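# Carry a limp 5.7 kg spare arm to the other desk

## Task

Transfer the unpowered spare robot arm (5.7 kg, its joints flop freely) from its desk onto the other desk. At the end it must be motionless with nothing hanging past any desk edge, and it must stay there without the robot supporting it. No part of it may drop unsupported by more than a few centimetres at any point. Release it and move the robot away. The robot must not topple or finish leaning.

## Robot and tools

ROBOT. A wheeled base with a vertical column, a tilting head and two six-joint arms (left and right), each ending in a two-finger gripper. Folded, as at the start, it measures 0.73 m long, 0.62 m wide, 1.88 m tall, with its front 0.40 m ahead of the column. The base drives straight or turns in place; it cannot slide sideways.

FRAMES. Base frame: origin on the floor under the column between the drive wheels; x forward, y left, z up, metres. left_hand and right_hand are reported in it, as the point where the fingers meet (tips 8 mm further); the hand's z axis is the finger direction, y runs along the opening. Odometry frame is the base frame at scene start; base_odometry counts wheel rotation only, so slip shows as travel. Heading is positive leftward, -3.142 to 3.142.

execute_actions. Argument "actions": a list holding one action or none (empty just reports). An action may contain:
- "base": exactly one of {"translate_m": d}, a relative drive in metres from where the base last reported itself, forward positive, -3 to 3; or {"rotate_rad": d}, a relative turn in radians, left/counter-clockwise positive, -3.2 to 3.2.
- "joints": a dict of absolute targets by name, any subset, for both arms together: head_tilt_rad (-0.61 to 1.308, positive looks down), left_joint1_rad..left_joint6_rad and right_joint1_rad..right_joint6_rad in radians (joint1 -2.879 to 2.879, joint2 0 to 3.141, joint3 0 to 3.019, joint4 -1.692 to 1.57, joint5 -1.57 to 1.57, joint6 -2.094 to 2.094), and left_gripper_m/right_gripper_m, the fingertip gap in metres, 0 to 0.093.
- "speeds": optional caps for this action, translate_m 0.05 to 0.8 m/s, rotate_rad 0.1 to 1 rad/s (top values are the defaults). Arms ignore it.
"cameras": list of cam_head_left, cam_head_right, cam_left_wrist, cam_right_wrist, nav_camera, or "all"; omitted or null gives all, [] gives none. Unknown keys or out-of-range numbers reject the whole call with no motion. Joints omitted may still be driving toward earlier targets.

wait {"seconds": 0 to 10}: lets the scene run, returns state and images. zoom_image {"camera", "region": [x0,y0,x1,y1]} in pixels of that camera's latest image, top-left origin, max 504x504. finished_scene {"scene": n}: ends the scene irreversibly once the goal holds; answering without a tool call ends everything.

ARM GEOMETRY (approximate). Left joint1 at -1.57 or right joint1 at 1.57, with joints 5 and 6 at 0, puts the arm in a forward vertical plane 0.23 m beside the column. Let a = j2 - 0.35, b = 1.05 + j2 - j3, c = b - j4 (c = 1.57 is fingers straight down). Hand reach ahead = 0.12 + 0.39 sin a + 0.38 cos b + 0.25 cos c; height = 1.46 + 0.39 cos a - 0.38 sin b - 0.25 sin c. Example: j2, j3, j4 = 0.93, 0.78, 0.14 gives 0.60 m ahead, 1.21 m up. Real hands sit lower and nearer the column by up to about 5 cm (about 12 cm under heavy or far loads); trust the reported hand positions (1 to 3 cm error). Joint5 swings the hand sideways (positive to the robot's right), joint6 rolls it (positive clockwise seen from behind). Reach is about 1 m from the shoulder, lowest about 0.47 m up; the floor is out of reach.

LOADS. Per arm, fingers down: 3.2 kg near 0.4 m ahead at 0.65-1.2 m height; 2 kg to 0.6 m ahead; 1 kg to 0.8 m ahead. A gripper holds roughly 2 to 6 kg. The 5.7 kg object is beyond one arm, so plan on both arms sharing it, kept close in and with fingers steep. Overloaded arms sag and report time_out or off_target.

GRIPPER. Fingers 7 cm long; outside width is opening +1 cm at tips, +5 cm at base; body 10 cm wide, 7 cm thick; wrist camera sticks out 11 cm on one side. To grip, command an opening smaller than the object; off_target is then expected. A reported opening staying 0.002 m or more above target means something is held.

RESULTS. base_status/joint_status per motion: done, off_target (resting short, may keep pushing), contact_stop (base wheel stalled; back off 0.05 m before turning), time_out, not_followed or "joint command not followed" with a cause (a self-collision check withheld an arm; back the offending joints off by at least 0.05 rad or move the other arm). on_its_own lists uncommanded behaviour; "held at" is a target, not a position. motor_effort gives wheel efforts in percent with the action's peak in brackets; out-of-rest values mean pushing or load. turned_by_wheels vs turned_by_imu disagreeing by over ~4 % and 0.05 rad means slip or collision. base_tilt in degrees (forward, right). wheel_motors_off = 1 after about 3 s of hard base pushing; motors stay off 2 s. Motor temperatures are listed per arm; MOTOR HOT from 85 °C, and at 100 °C that arm and gripper go limp (OVER-TEMPERATURE FAULT), dropping whatever it holds.

CAUTIONS. Desk tops 0.30-1.20 m high can pass over the base housing and strike the column. A blocked arm keeps pushing and heats up; resend its reported positions to relax it, though a loaded arm sinks about 1 cm per kg each time. Small target changes (under ~0.03 rad, 0.08 for j2/j3) may not move anything; for gentle contact step about 0.05 rad per call from your last target. Never let the arms collide or press on each other. Set the object down fully before opening grippers, keep the limp links supported so none swing down, then withdraw the hands and drive off.

Each tool is called after "Request:" as name(argument=value, ...) on one line, values as JSON.

## Session

Request:
execute_actions(actions=[])

Scene clock: 0.00 s.
Motor temperatures (°C, as the motors report them): left_arm=[27 25 26 29 28 28] | right_arm=[27 25 27 28 28 28]
base_odometry: x=+0.000 y=+0.000 heading=+0.000 (m, m, rad; odometry frame)
turned_by_wheels: +0.000 (rad since the last result)
turned_by_imu: +0.000 (rad since the last result)
base_tilt: forward=+0.3 right=-0.5 (deg)
base_status: not commanded
joint_positions: head_tilt_rad=+0.878 left_joint1_rad=-1.575 left_joint2_rad=+0.875 left_joint3_rad=+0.381 left_joint4_rad=-0.962 left_joint5_rad=-0.055 left_joint6_rad=+0.047 left_gripper_m=+0.094 right_joint1_rad=+1.561 right_joint2_rad=+0.884 right_joint3_rad=+0.386 right_joint4_rad=-0.918 right_joint5_rad=+0.040 right_joint6_rad=-0.053 right_gripper_m=+0.094
joint_status: not commanded
wheel_motors_off: 0
motor_effort: left_wheel=+2 right_wheel=-1 (%)
left_hand: x=+0.1324 y=+0.2332 z=+1.2604 quat_wxyz=(+0.449, -0.035, -0.893, -0.013) (m; base frame)
right_hand: x=+0.1396 y=-0.2344 z=+1.2508 quat_wxyz=(+0.432, +0.028, -0.901, +0.009) (m; base frame)
pictures: cam_head_left, cam_head_right, cam_left_wrist, cam_right_wrist, nav_camera
Images, in order (width x height): cam_head_left 896x504, cam_head_right 896x504, cam_left_wrist 616x616, cam_right_wrist 616x616, nav_camera 896x504.

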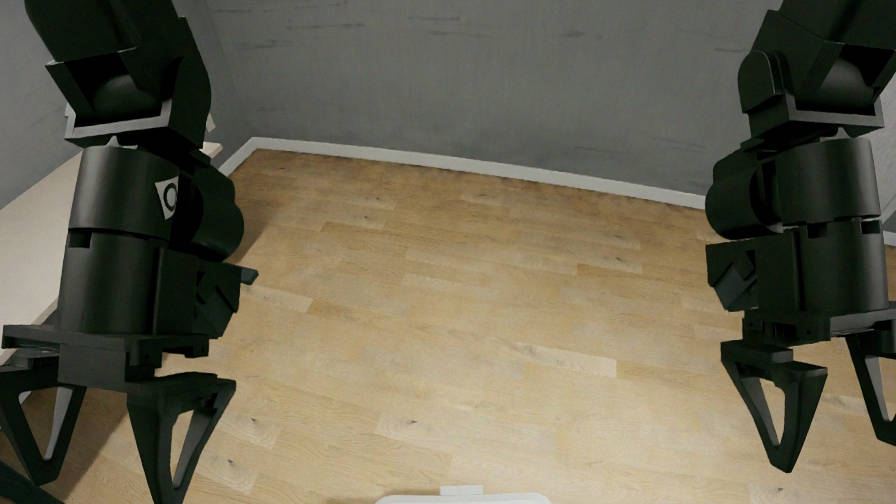

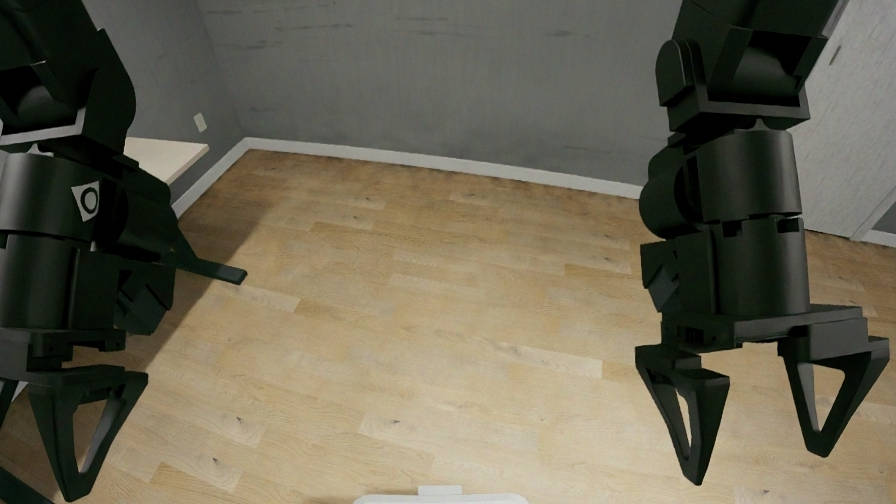

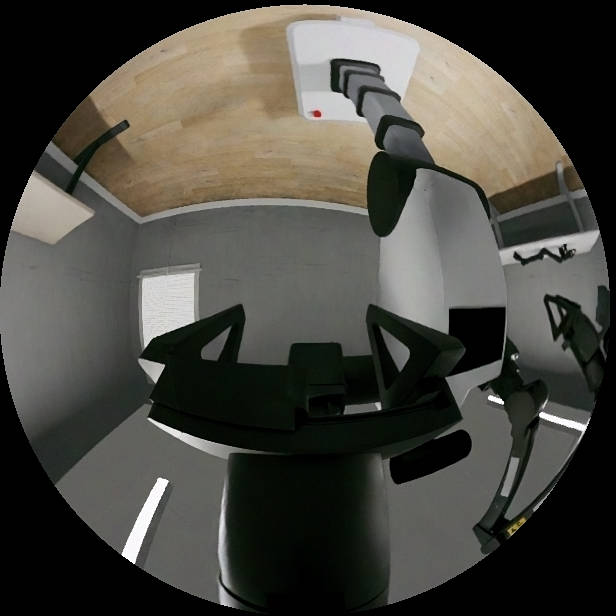

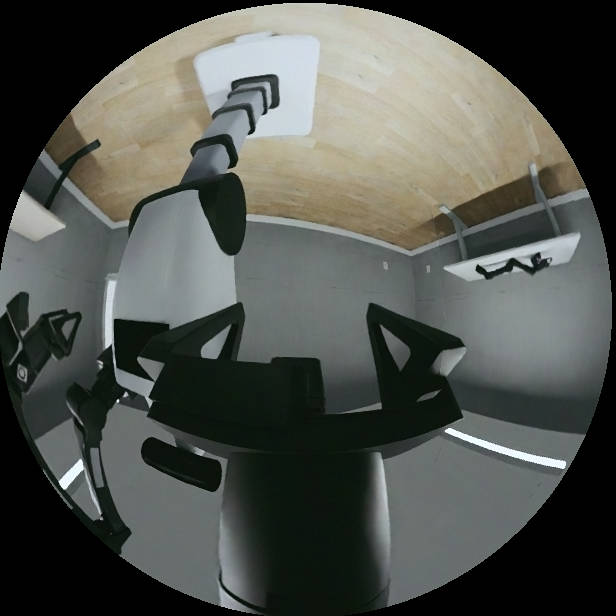

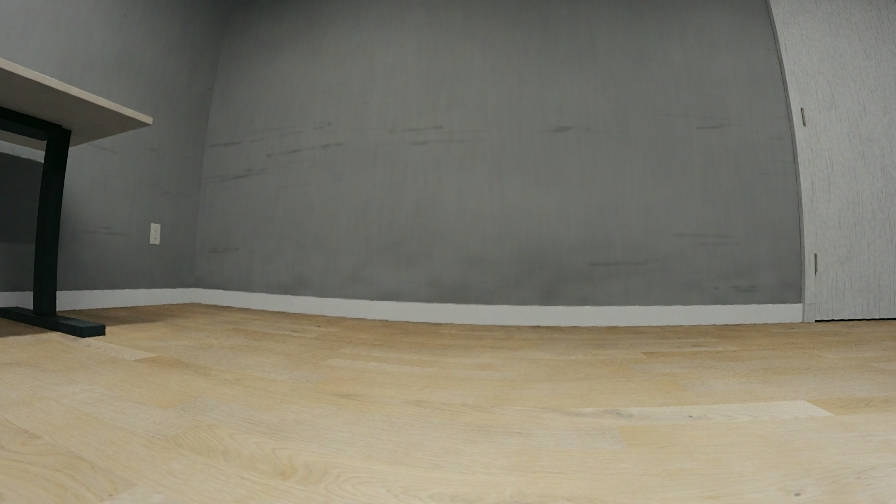

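Request:
execute_actions(actions=[{"base":{"rotate_rad":-2.0},"joints":{"head_tilt_rad":0.5}}], cameras=["cam_head_left","cam_head_right","nav_camera"])

Scene clock: 6.13 s.
Motor temperatures (°C, as the motors report them): left_arm=[27 26 26 29 28 28] | right_arm=[27 25 27 28 28 28]
base_odometry: x=+0.000 y=+0.000 heading=-2.000 (m, m, rad; odometry frame)
turned_by_wheels: -2.000 (rad since the last result)
turned_by_imu: -2.020 (rad since the last result)
base_tilt: forward=+0.1 right=-0.3 (deg)
base_status: done
joint_positions: head_tilt_rad=+0.518 left_joint1_rad=-1.575 left_joint2_rad=+0.875 left_joint3_rad=+0.381 left_joint4_rad=-0.962 left_joint5_rad=-0.055 left_joint6_rad=+0.047 left_gripper_m=+0.094 right_joint1_rad=+1.561 right_joint2_rad=+0.884 right_joint3_rad=+0.386 right_joint4_rad=-0.918 right_joint5_rad=+0.040 right_joint6_rad=-0.053 right_gripper_m=+0.094
joint_status: all done
wheel_motors_off: 0
motor_effort: left_wheel=+0(35) right_wheel=+0(26) (%)
left_hand: x=+0.1324 y=+0.2332 z=+1.2604 quat_wxyz=(+0.449, -0.035, -0.893, -0.013) (m; base frame)
right_hand: x=+0.1396 y=-0.2344 z=+1.2508 quat_wxyz=(+0.432, +0.028, -0.901, +0.009) (m; base frame)
pictures: cam_head_left, cam_head_right, nav_camera
camera_calibration (this result's frames):
cam_head_left: T_world_to_cam=[[-0.00356593, -0.999936, -0.0107241, 0.0452706], [-0.429859, 0.0112155, -0.902826, 1.41049], [0.902889, 0.00139042, -0.429872, 0.55487], [0, 0, 0, 1]] pos_world=[0.105487, 0.0286768, 1.51243]
cam_head_right: T_world_to_cam=[[-0.0147552, -0.999825, -0.0115061, -0.0222122], [-0.421823, 0.0166576, -0.906525, 1.41029], [0.906558, -0.00852243, -0.421995, 0.537602], [0, 0, 0, 1]] pos_world=[0.107197, -0.0411187, 1.50507]
Images, in order (width x height): cam_head_left 896x504, cam_head_right 896x504, nav_camera 896x504.

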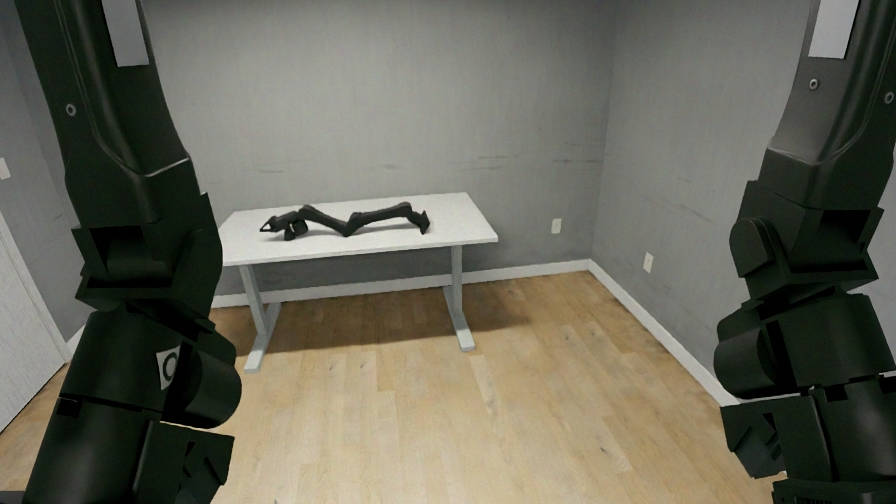

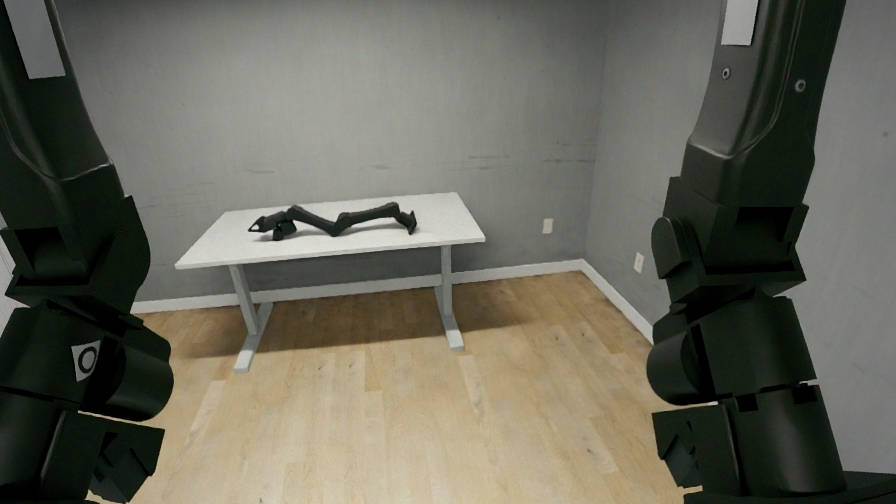

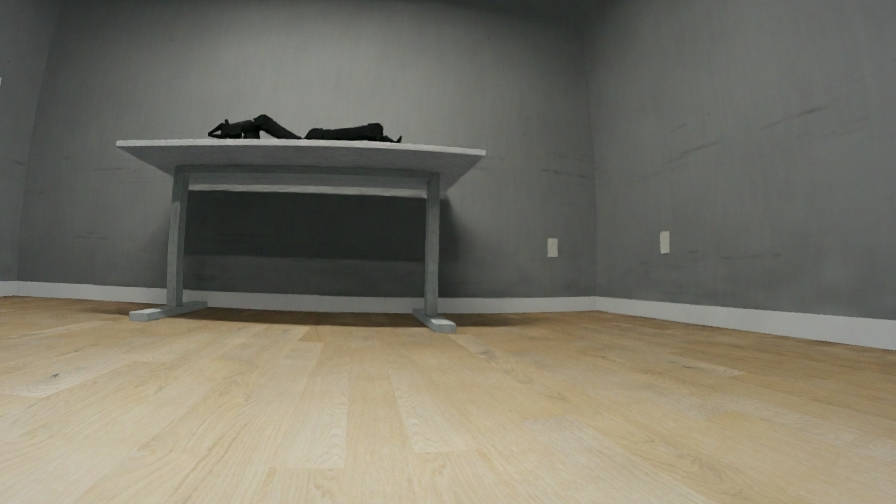

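Request:
execute_actions(actions=[{"base":{"rotate_rad":0.44}}], cameras=[])

Request:
execute_actions(actions=[{"base":{"translate_m":0.89}}], cameras=[])

Request:
execute_actions(actions=[{"base":{"rotate_rad":-0.28},"joints":{"head_tilt_rad":0.7}}], cameras=["cam_head_left","cam_head_right","nav_camera"])

Scene clock: 22.37 s.
Motor temperatures (°C, as the motors report them): left_arm=[27 26 26 29 28 28] | right_arm=[27 25 27 28 28 28]
base_odometry: x=+0.000 y=+0.000 heading=-1.560 (m, m, rad; odometry frame)
turned_by_wheels: +0.440 (rad since the last result)
turned_by_imu: +0.446 (rad since the last result)
base_tilt: forward=+0.1 right=-0.4 (deg)
base_status: done
joint_positions: head_tilt_rad=+0.518 left_joint1_rad=-1.575 left_joint2_rad=+0.875 left_joint3_rad=+0.381 left_joint4_rad=-0.962 left_joint5_rad=-0.055 left_joint6_rad=+0.047 left_gripper_m=+0.094 right_joint1_rad=+1.561 right_joint2_rad=+0.884 right_joint3_rad=+0.386 right_joint4_rad=-0.918 right_joint5_rad=+0.040 right_joint6_rad=-0.053 right_gripper_m=+0.094
joint_status: not commanded
wheel_motors_off: 0
motor_effort: left_wheel=+0(22) right_wheel=+0(21) (%)
left_hand: x=+0.1324 y=+0.2332 z=+1.2604 quat_wxyz=(+0.449, -0.035, -0.893, -0.013) (m; base frame)
right_hand: x=+0.1396 y=-0.2344 z=+1.2508 quat_wxyz=(+0.432, +0.028, -0.901, +0.009) (m; base frame)
pictures: none
No camera images: the call's "cameras" was empty. Leave "cameras" out to get every camera's image.

Scene clock: 25.33 s.
Motor temperatures (°C, as the motors report them): left_arm=[27 26 26 29 28 28] | right_arm=[27 25 27 28 28 28]
base_odometry: x=+0.009 y=-0.890 heading=-1.560 (m, m, rad; odometry frame)
turned_by_wheels: +0.000 (rad since the last result)
turned_by_imu: -0.003 (rad since the last result)
base_tilt: forward=+0.2 right=-0.3 (deg)
base_status: done
joint_positions: head_tilt_rad=+0.518 left_joint1_rad=-1.575 left_joint2_rad=+0.875 left_joint3_rad=+0.383 left_joint4_rad=-0.962 left_joint5_rad=-0.055 left_joint6_rad=+0.047 left_gripper_m=+0.094 right_joint1_rad=+1.561 right_joint2_rad=+0.884 right_joint3_rad=+0.387 right_joint4_rad=-0.918 right_joint5_rad=+0.040 right_joint6_rad=-0.053 right_gripper_m=+0.094
joint_status: not commanded
wheel_motors_off: 0
motor_effort: left_wheel=-1(42) right_wheel=+0(52) (%)
left_hand: x=+0.1332 y=+0.2332 z=+1.2601 quat_wxyz=(+0.449, -0.035, -0.893, -0.013) (m; base frame)
right_hand: x=+0.1402 y=-0.2344 z=+1.2506 quat_wxyz=(+0.431, +0.028, -0.902, +0.009) (m; base frame)
pictures: none
No camera images: the call's "cameras" was empty. Leave "cameras" out to get every camera's image.

Scene clock: 26.70 s.
Motor temperatures (°C, as the motors report them): left_arm=[27 26 26 29 28 28] | right_arm=[27 25 27 28 28 28]
base_odometry: x=+0.009 y=-0.890 heading=-1.840 (m, m, rad; odometry frame)
turned_by_wheels: -0.279 (rad since the last result)
turned_by_imu: -0.280 (rad since the last result)
base_tilt: forward=+0.2 right=-0.4 (deg)
base_status: done
joint_positions: head_tilt_rad=+0.703 left_joint1_rad=-1.575 left_joint2_rad=+0.875 left_joint3_rad=+0.383 left_joint4_rad=-0.962 left_joint5_rad=-0.055 left_joint6_rad=+0.047 left_gripper_m=+0.094 right_joint1_rad=+1.561 right_joint2_rad=+0.884 right_joint3_rad=+0.387 right_joint4_rad=-0.918 right_joint5_rad=+0.040 right_joint6_rad=-0.053 right_gripper_m=+0.094
joint_status: all done
wheel_motors_off: 0
motor_effort: left_wheel=+0(33) right_wheel=-2(41) (%)
left_hand: x=+0.1332 y=+0.2332 z=+1.2601 quat_wxyz=(+0.449, -0.035, -0.893, -0.013) (m; base frame)
right_hand: x=+0.1402 y=-0.2344 z=+1.2506 quat_wxyz=(+0.431, +0.028, -0.902, +0.009) (m; base frame)
pictures: cam_head_left, cam_head_right, nav_camera
camera_calibration (this result's frames):
cam_head_left: T_world_to_cam=[[-0.00547172, -0.999936, -0.00988845, 0.044079], [-0.588105, 0.0112155, -0.808707, 1.27346], [0.808766, 0.00139042, -0.588128, 0.803291], [0, 0, 0, 1]] pos_world=[0.0994919, 0.0286768, 1.50273]
cam_head_right: T_world_to_cam=[[-0.0166147, -0.999825, -0.0086057, -0.0265859], [-0.580883, 0.0166576, -0.813817, 1.27547], [0.813818, -0.00852243, -0.581058, 0.787196], [0, 0, 0, 1]] pos_world=[0.0998242, -0.0411187, 1.49518]
Images, in order (width x height): cam_head_left 896x504, cam_head_right 896x504, nav_camera 896x504.

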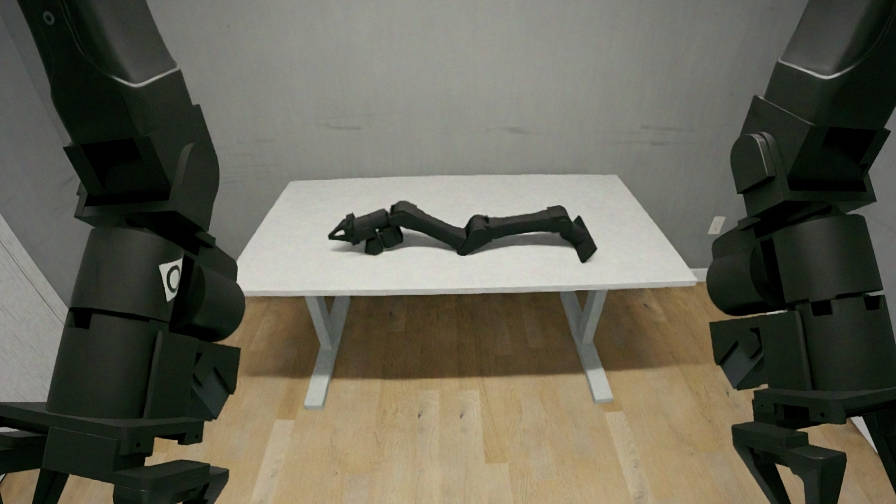

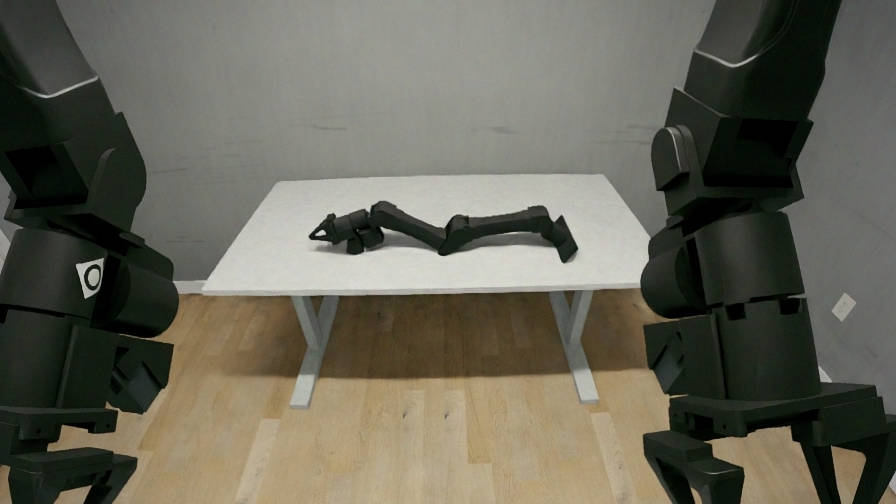

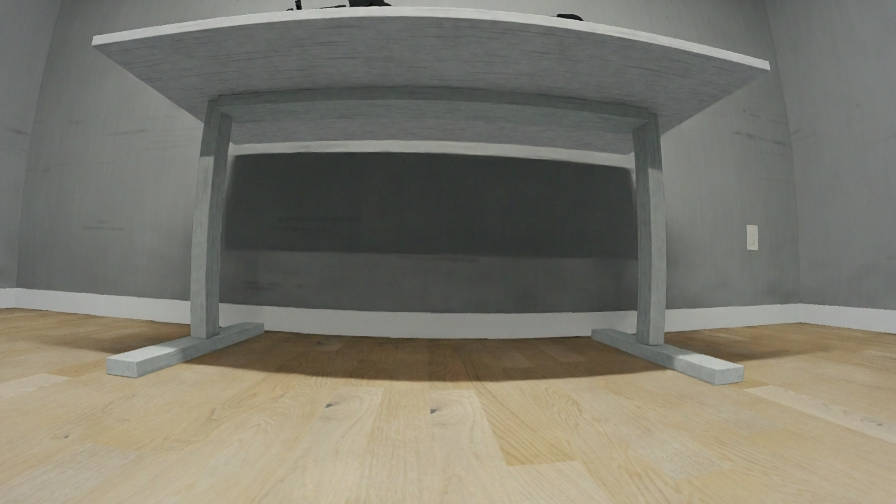

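Request:
zoom_image(camera="cam_head_left", region=[310, 170, 630, 310])

Region (310, 170, 630, 310) of cam_head_left's 896x504 image, scaled by 1.575, with more detail than that image has; it fills the top 220 rows of this view, and the rest is white.

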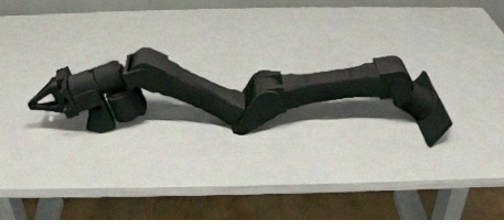

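Request:
execute_actions(actions=[{"joints":{"head_tilt_rad":1.0,"left_joint1_rad":-1.57,"left_joint2_rad":1.45,"left_joint3_rad":0.85,"left_joint4_rad":0.1,"left_joint5_rad":0,"left_joint6_rad":1.57,"right_joint1_rad":1.57,"right_joint2_rad":1.45,"right_joint3_rad":0.85,"right_joint4_rad":0.1,"right_joint5_rad":0,"right_joint6_rad":-1.57}}])

Scene clock: 56.80 s.
Motor temperatures (°C, as the motors report them): left_arm=[27 26 26 29 28 28] | right_arm=[27 26 27 28 28 28]
base_odometry: x=+0.009 y=-0.890 heading=-1.839 (m, m, rad; odometry frame)
turned_by_wheels: +0.000 (rad since the last result)
turned_by_imu: +0.000 (rad since the last result)
base_tilt: forward=+0.0 right=-0.5 (deg)
base_status: not commanded
joint_positions: head_tilt_rad=+1.000 left_joint1_rad=-1.575 left_joint2_rad=+1.454 left_joint3_rad=+0.851 left_joint4_rad=+0.088 left_joint5_rad=-0.003 left_joint6_rad=+1.563 left_gripper_m=+0.094 right_joint1_rad=+1.564 right_joint2_rad=+1.455 right_joint3_rad=+0.851 right_joint4_rad=+0.091 right_joint5_rad=+0.001 right_joint6_rad=-1.563 right_gripper_m=+0.094
joint_status: all done
wheel_motors_off: 0
motor_effort: left_wheel=+1(2) right_wheel=-5(6) (%)
left_hand: x=+0.4398 y=+0.2226 z=+1.0013 quat_wxyz=(-0.003, -0.705, -0.709, -0.003) (m; base frame)
right_hand: x=+0.4401 y=-0.2296 z=+1.0009 quat_wxyz=(-0.001, +0.703, -0.711, +0.006) (m; base frame)
pictures: cam_head_left, cam_head_right, cam_left_wrist, cam_right_wrist, nav_camera
camera_calibration (this result's frames):
cam_head_left: T_world_to_cam=[[-0.00812816, -0.999936, -0.00785202, 0.0410758], [-0.799189, 0.0112155, -0.600975, 0.964104], [0.601025, 0.00139042, -0.799229, 1.13877], [0, 0, 0, 1]] pos_world=[0.0864038, 0.0286768, 1.48987]
cam_head_right: T_world_to_cam=[[-0.0184067, -0.999825, -0.00336163, -0.0345721], [-0.79378, 0.0166576, -0.607976, 0.969124], [0.607926, -0.00852243, -0.793948, 1.12534], [0, 0, 0, 1]] pos_world=[0.0845104, -0.0411187, 1.48255]
cam_left_wrist: T_world_to_cam=[[-0.999913, -0.001534, -0.0130781, 0.45066], [-0.00891543, 0.809782, 0.586664, -0.762397], [0.00969046, 0.586729, -0.809725, 0.798551], [0, 0, 0, 1]] pos_world=[0.436085, 0.149533, 1.09977]
cam_right_wrist: T_world_to_cam=[[0.999901, -0.0104497, 0.0094173, -0.449486], [-0.0140081, -0.800904, 0.598629, -0.776412], [0.00128684, -0.598702, -0.800971, 0.784803], [0, 0, 0, 1]] pos_world=[0.437555, -0.156665, 1.09762]
Images, in order (width x height): cam_head_left 896x504, cam_head_right 896x504, cam_left_wrist 616x616, cam_right_wrist 616x616, nav_camera 896x504.

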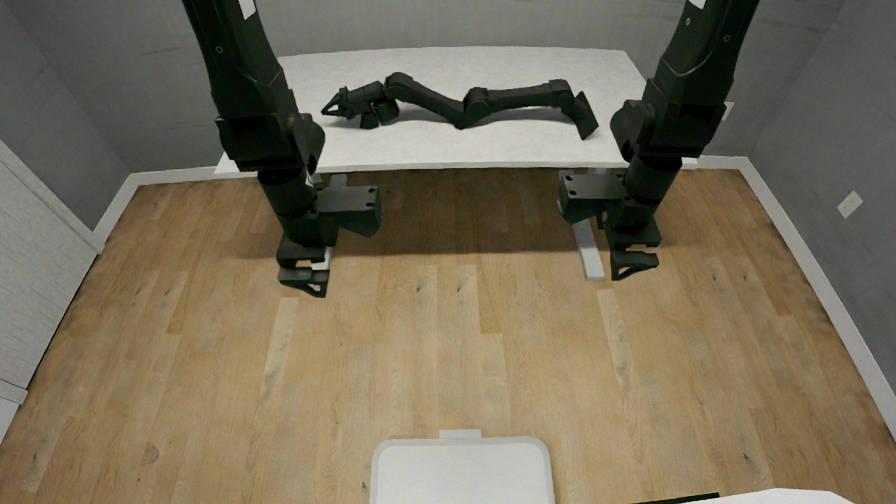

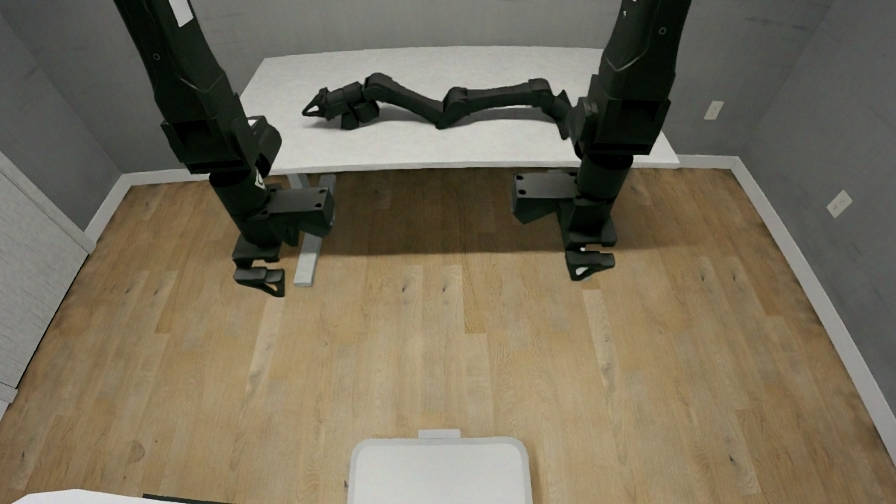

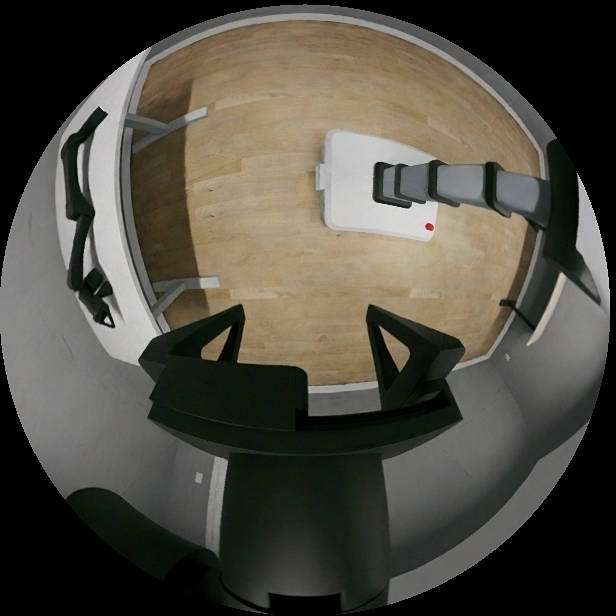

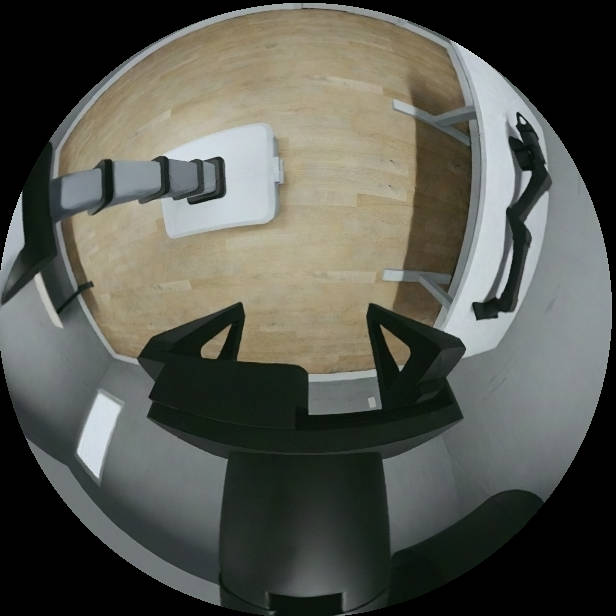

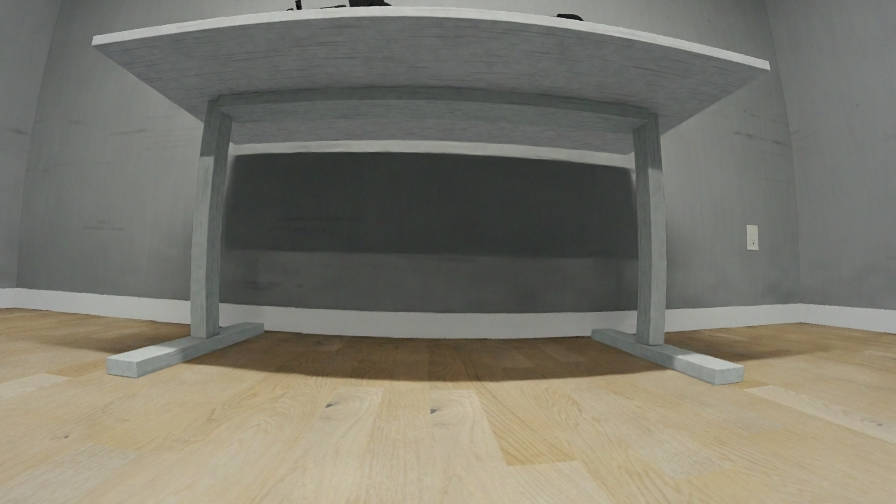

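Request:
execute_actions(actions=[{"base":{"translate_m":0.76},"joints":{"head_tilt_rad":1.25},"speeds":{"translate_m":0.4}}])

Scene clock: 61.60 s.
Motor temperatures (°C, as the motors report them): left_arm=[27 27 26 29 28 28] | right_arm=[27 26 27 28 28 28]
base_odometry: x=-0.193 y=-1.623 heading=-1.840 (m, m, rad; odometry frame)
turned_by_wheels: +0.000 (rad since the last result)
turned_by_imu: -0.003 (rad since the last result)
base_tilt: forward=+0.1 right=-0.3 (deg)
base_status: done
joint_positions: head_tilt_rad=+1.248 left_joint1_rad=-1.575 left_joint2_rad=+1.454 left_joint3_rad=+0.850 left_joint4_rad=+0.088 left_joint5_rad=-0.003 left_joint6_rad=+1.563 left_gripper_m=+0.094 right_joint1_rad=+1.564 right_joint2_rad=+1.454 right_joint3_rad=+0.851 right_joint4_rad=+0.091 right_joint5_rad=+0.001 right_joint6_rad=-1.563 right_gripper_m=+0.094
joint_status: all done
wheel_motors_off: 0
motor_effort: left_wheel=+0(48) right_wheel=+0(47) (%)
left_hand: x=+0.4395 y=+0.2226 z=+1.0015 quat_wxyz=(-0.003, -0.705, -0.709, -0.002) (m; base frame)
right_hand: x=+0.4404 y=-0.2294 z=+1.0013 quat_wxyz=(-0.001, +0.703, -0.711, +0.006) (m; base frame)
pictures: cam_head_left, cam_head_right, cam_left_wrist, cam_right_wrist, nav_camera
camera_calibration (this result's frames):
cam_head_left: T_world_to_cam=[[-0.0098067, -0.999936, -0.00561692, 0.0377176], [-0.922244, 0.0112155, -0.386445, 0.63988], [0.386483, 0.00139042, -0.922295, 1.33902], [0, 0, 0, 1]] pos_world=[0.0729857, 0.0286768, 1.48246]
cam_head_right: T_world_to_cam=[[-0.0186687, -0.999825, 0.00125882, -0.0416745], [-0.918719, 0.0166576, -0.39456, 0.646709], [0.394469, -0.00852243, -0.91887, 1.32839], [0, 0, 0, 1]] pos_world=[0.0693549, -0.0411187, 1.47584]
cam_left_wrist: T_world_to_cam=[[-0.999918, -0.00153261, -0.0126967, 0.449977], [-0.00869051, 0.809781, 0.586668, -0.762587], [0.00938238, 0.58673, -0.809728, 0.798807], [0, 0, 0, 1]] pos_world=[0.435818, 0.149534, 1.09992]
cam_right_wrist: T_world_to_cam=[[0.999896, -0.0102579, 0.0101768, -0.450484], [-0.0143084, -0.801103, 0.598356, -0.776093], [0.00201478, -0.598439, -0.801166, 0.785167], [0, 0, 0, 1]] pos_world=[0.43775, -0.156477, 1.09801]
Images, in order (width x height): cam_head_left 896x504, cam_head_right 896x504, cam_left_wrist 616x616, cam_right_wrist 616x616, nav_camera 896x504.

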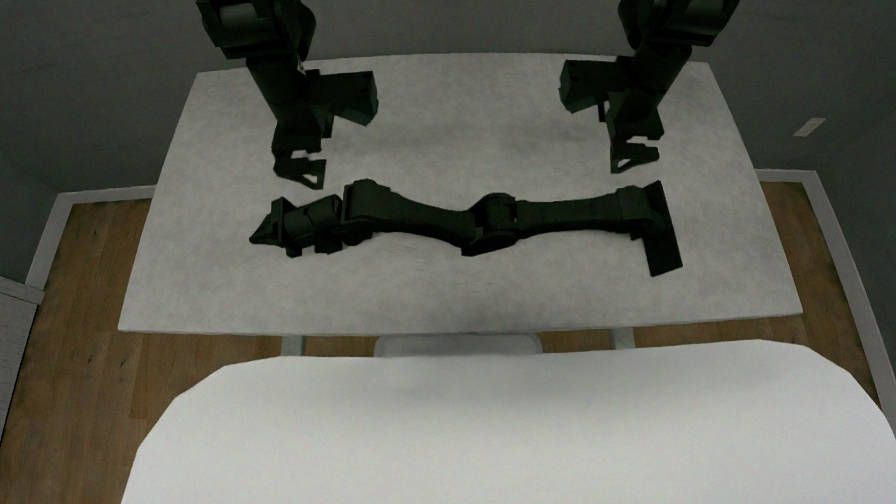

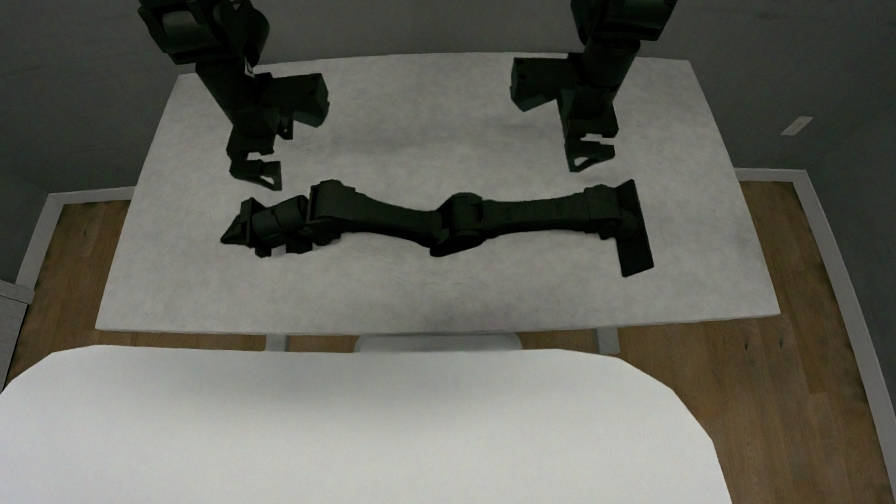

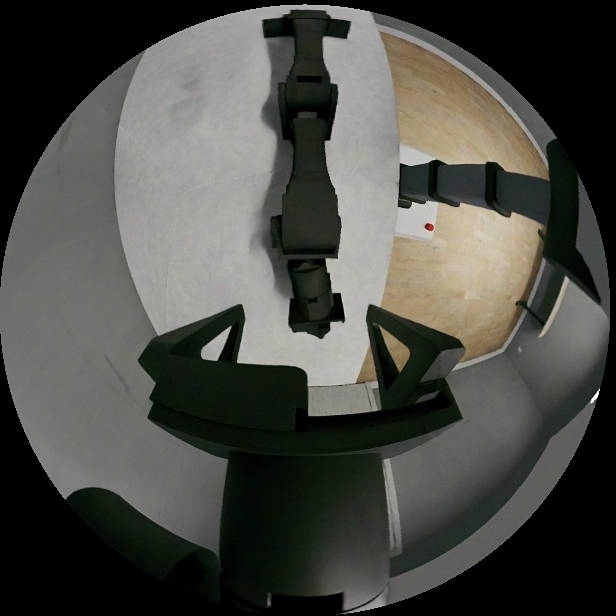

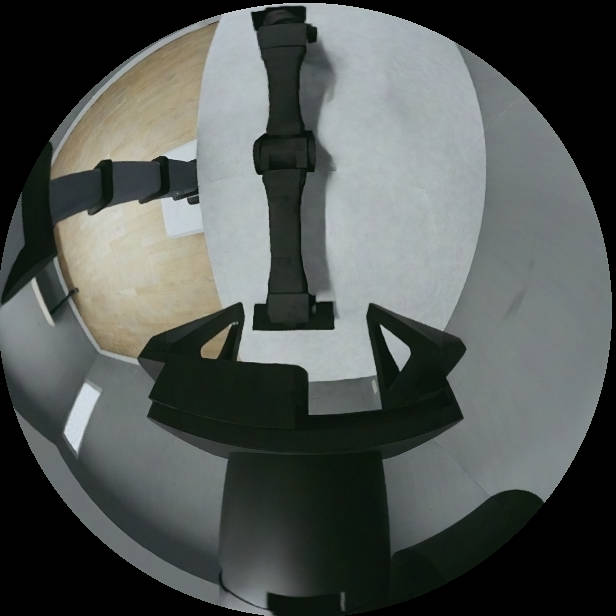

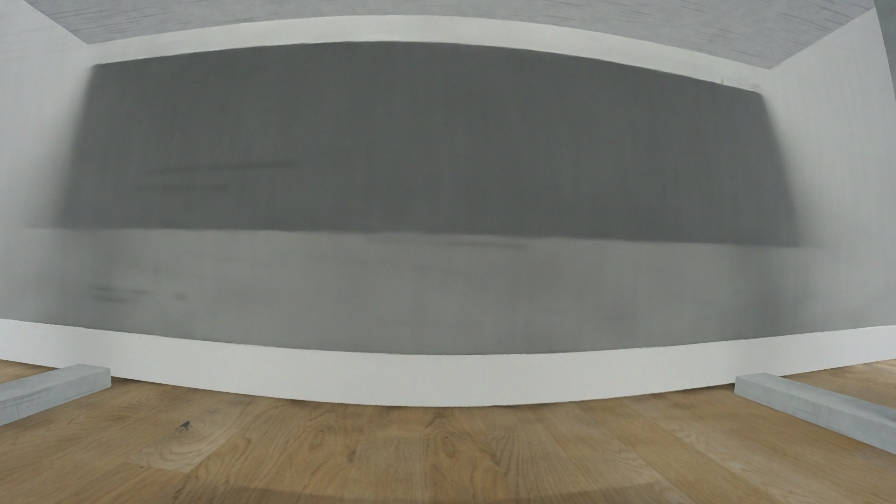

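Request:
execute_actions(actions=[{"joints":{"left_joint1_rad":-1.72,"left_joint5_rad":-0.08,"left_joint2_rad":1.8,"left_joint3_rad":1.12,"left_joint4_rad":0.16,"right_joint2_rad":1.8,"right_joint3_rad":1.12,"right_joint4_rad":0.16}}], cameras=["cam_head_left","cam_left_wrist","cam_right_wrist"])

Scene clock: 80.63 s.
Motor temperatures (°C, as the motors report them): left_arm=[27 28 26 29 28 28] | right_arm=[27 28 27 28 28 28]
base_odometry: x=-0.193 y=-1.623 heading=-1.840 (m, m, rad; odometry frame)
turned_by_wheels: +0.000 (rad since the last result)
turned_by_imu: +0.000 (rad since the last result)
base_tilt: forward=+0.1 right=-0.4 (deg)
base_status: not commanded
joint_positions: head_tilt_rad=+1.248 left_joint1_rad=-1.734 left_joint2_rad=+1.815 left_joint3_rad=+1.115 left_joint4_rad=+0.154 left_joint5_rad=-0.079 left_joint6_rad=+1.563 left_gripper_m=+0.094 right_joint1_rad=+1.564 right_joint2_rad=+1.813 right_joint3_rad=+1.115 right_joint4_rad=+0.156 right_joint5_rad=+0.001 right_joint6_rad=-1.564 right_gripper_m=+0.094
joint_status: all done
wheel_motors_off: 0
motor_effort: left_wheel=-2(3) right_wheel=+1(1) (%)
left_hand: x=+0.4307 y=+0.1272 z=+0.8801 quat_wxyz=(-0.015, -0.733, -0.679, +0.029) (m; base frame)
right_hand: x=+0.4354 y=-0.2301 z=+0.8742 quat_wxyz=(+0.009, +0.703, -0.711, -0.004) (m; base frame)
pictures: cam_head_left, cam_left_wrist, cam_right_wrist
camera_calibration (this result's frames):
cam_head_left: T_world_to_cam=[[-0.0098067, -0.999936, -0.00561692, 0.0377176], [-0.922244, 0.0112155, -0.386445, 0.63988], [0.386484, 0.00139042, -0.922295, 1.33902], [0, 0, 0, 1]] pos_world=[0.0729857, 0.0286768, 1.48246]
cam_left_wrist: T_world_to_cam=[[-0.996684, 0.0805279, 0.0116927, 0.406225], [0.0742452, 0.841139, 0.535698, -0.609028], [0.0333035, 0.534789, -0.844329, 0.783393], [0, 0, 0, 1]] pos_world=[0.424005, 0.0606142, 0.982947]
cam_right_wrist: T_world_to_cam=[[0.999758, -0.0100414, -0.0195784, -0.418114], [0.00367254, -0.801162, 0.598436, -0.708564], [-0.0216946, -0.598363, -0.800931, 0.69305], [0, 0, 0, 1]] pos_world=[0.435651, -0.157177, 0.97093]
Images, in order (width x height): cam_head_left 896x504, cam_left_wrist 616x616, cam_right_wrist 616x616.

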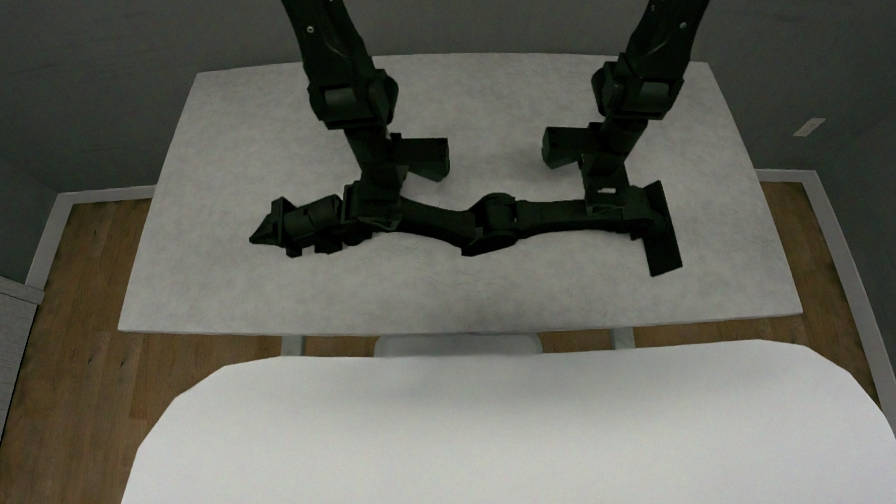

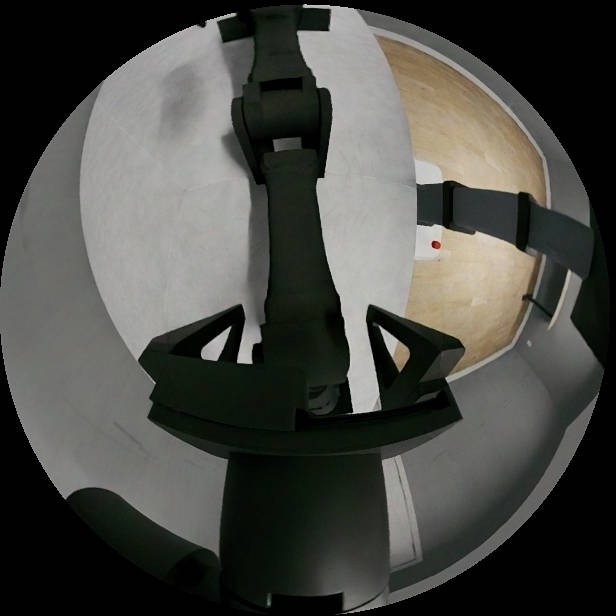

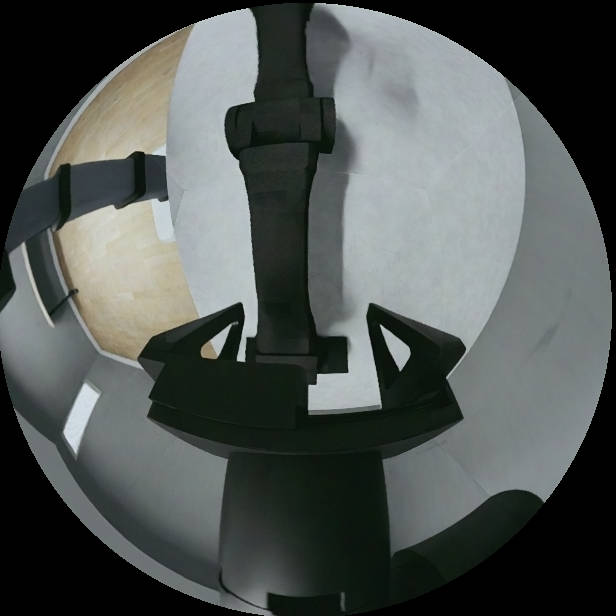

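Request:
execute_actions(actions=[{"joints":{"left_joint1_rad":-1.77,"left_joint5_rad":-0.1,"left_joint2_rad":1.95,"left_joint3_rad":1.24,"left_joint4_rad":0.19,"right_joint2_rad":1.95,"right_joint3_rad":1.24,"right_joint4_rad":0.14}}], cameras=["cam_head_left","cam_left_wrist","cam_right_wrist"])

Scene clock: 88.20 s.
Motor temperatures (°C, as the motors report them): left_arm=[27 28 26 29 28 28] | right_arm=[27 28 27 28 28 28]
base_odometry: x=-0.193 y=-1.623 heading=-1.840 (m, m, rad; odometry frame)
turned_by_wheels: +0.000 (rad since the last result)
turned_by_imu: +0.000 (rad since the last result)
base_tilt: forward=+0.2 right=-0.5 (deg)
base_status: not commanded
joint_positions: head_tilt_rad=+1.248 left_joint1_rad=-1.759 left_joint2_rad=+1.956 left_joint3_rad=+1.239 left_joint4_rad=+0.176 left_joint5_rad=-0.103 left_joint6_rad=+1.563 left_gripper_m=+0.094 right_joint1_rad=+1.565 right_joint2_rad=+1.868 right_joint3_rad=+1.219 right_joint4_rad=+0.136 right_joint5_rad=+0.002 right_joint6_rad=-1.563 right_gripper_m=+0.094
joint_status: all done
wheel_motors_off: 0
motor_effort: left_wheel=-2(5) right_wheel=+1(2) (%)
left_hand: x=+0.4256 y=+0.1063 z=+0.8297 quat_wxyz=(-0.016, -0.737, -0.675, +0.025) (m; base frame)
right_hand: x=+0.4628 y=-0.2301 z=+0.8503 quat_wxyz=(-0.001, +0.703, -0.711, +0.006) (m; base frame)
pictures: cam_head_left, cam_left_wrist, cam_right_wrist
camera_calibration (this result's frames):
cam_head_left: T_world_to_cam=[[-0.0098067, -0.999936, -0.00561692, 0.0377176], [-0.922244, 0.0112155, -0.386445, 0.639881], [0.386484, 0.00139042, -0.922295, 1.33902], [0, 0, 0, 1]] pos_world=[0.0729857, 0.0286768, 1.48246]
cam_left_wrist: T_world_to_cam=[[-0.995708, 0.0924274, 0.00483983, 0.407391], [0.0805074, 0.839126, 0.537945, -0.568392], [0.0456597, 0.536026, -0.842966, 0.745554], [0, 0, 0, 1]] pos_world=[0.417361, 0.0396623, 0.932269]
cam_right_wrist: T_world_to_cam=[[0.999905, -0.0100748, 0.00941323, -0.470627], [-0.0137049, -0.801076, 0.598405, -0.686272], [0.0015119, -0.598478, -0.801138, 0.663887], [0, 0, 0, 1]] pos_world=[0.460173, -0.157177, 0.946964]
Images, in order (width x height): cam_head_left 896x504, cam_left_wrist 616x616, cam_right_wrist 616x616.

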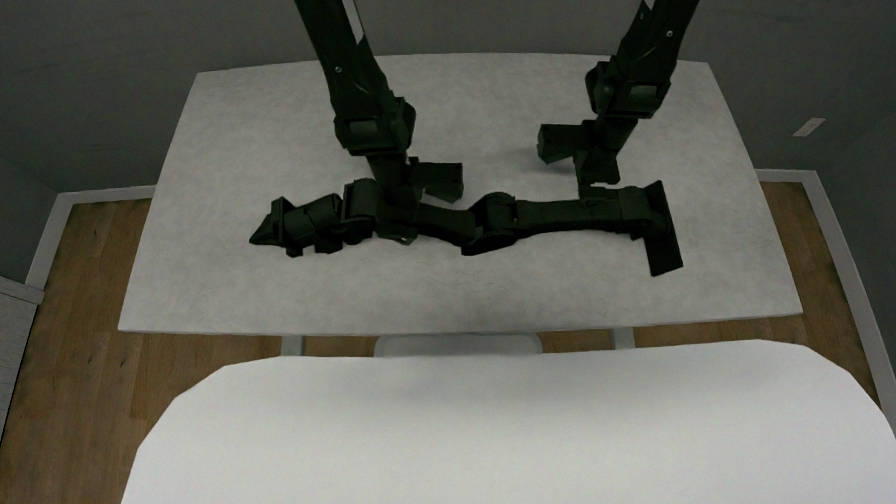

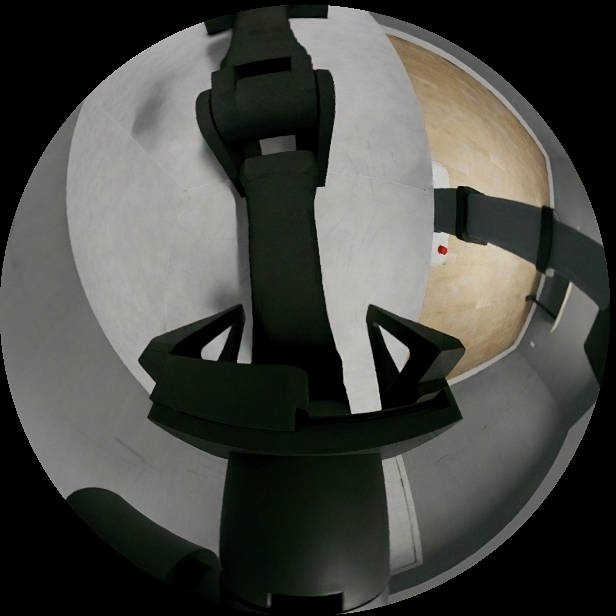

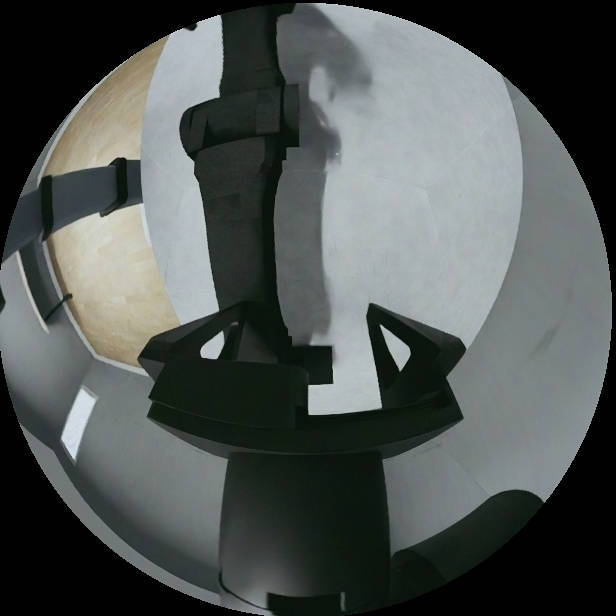

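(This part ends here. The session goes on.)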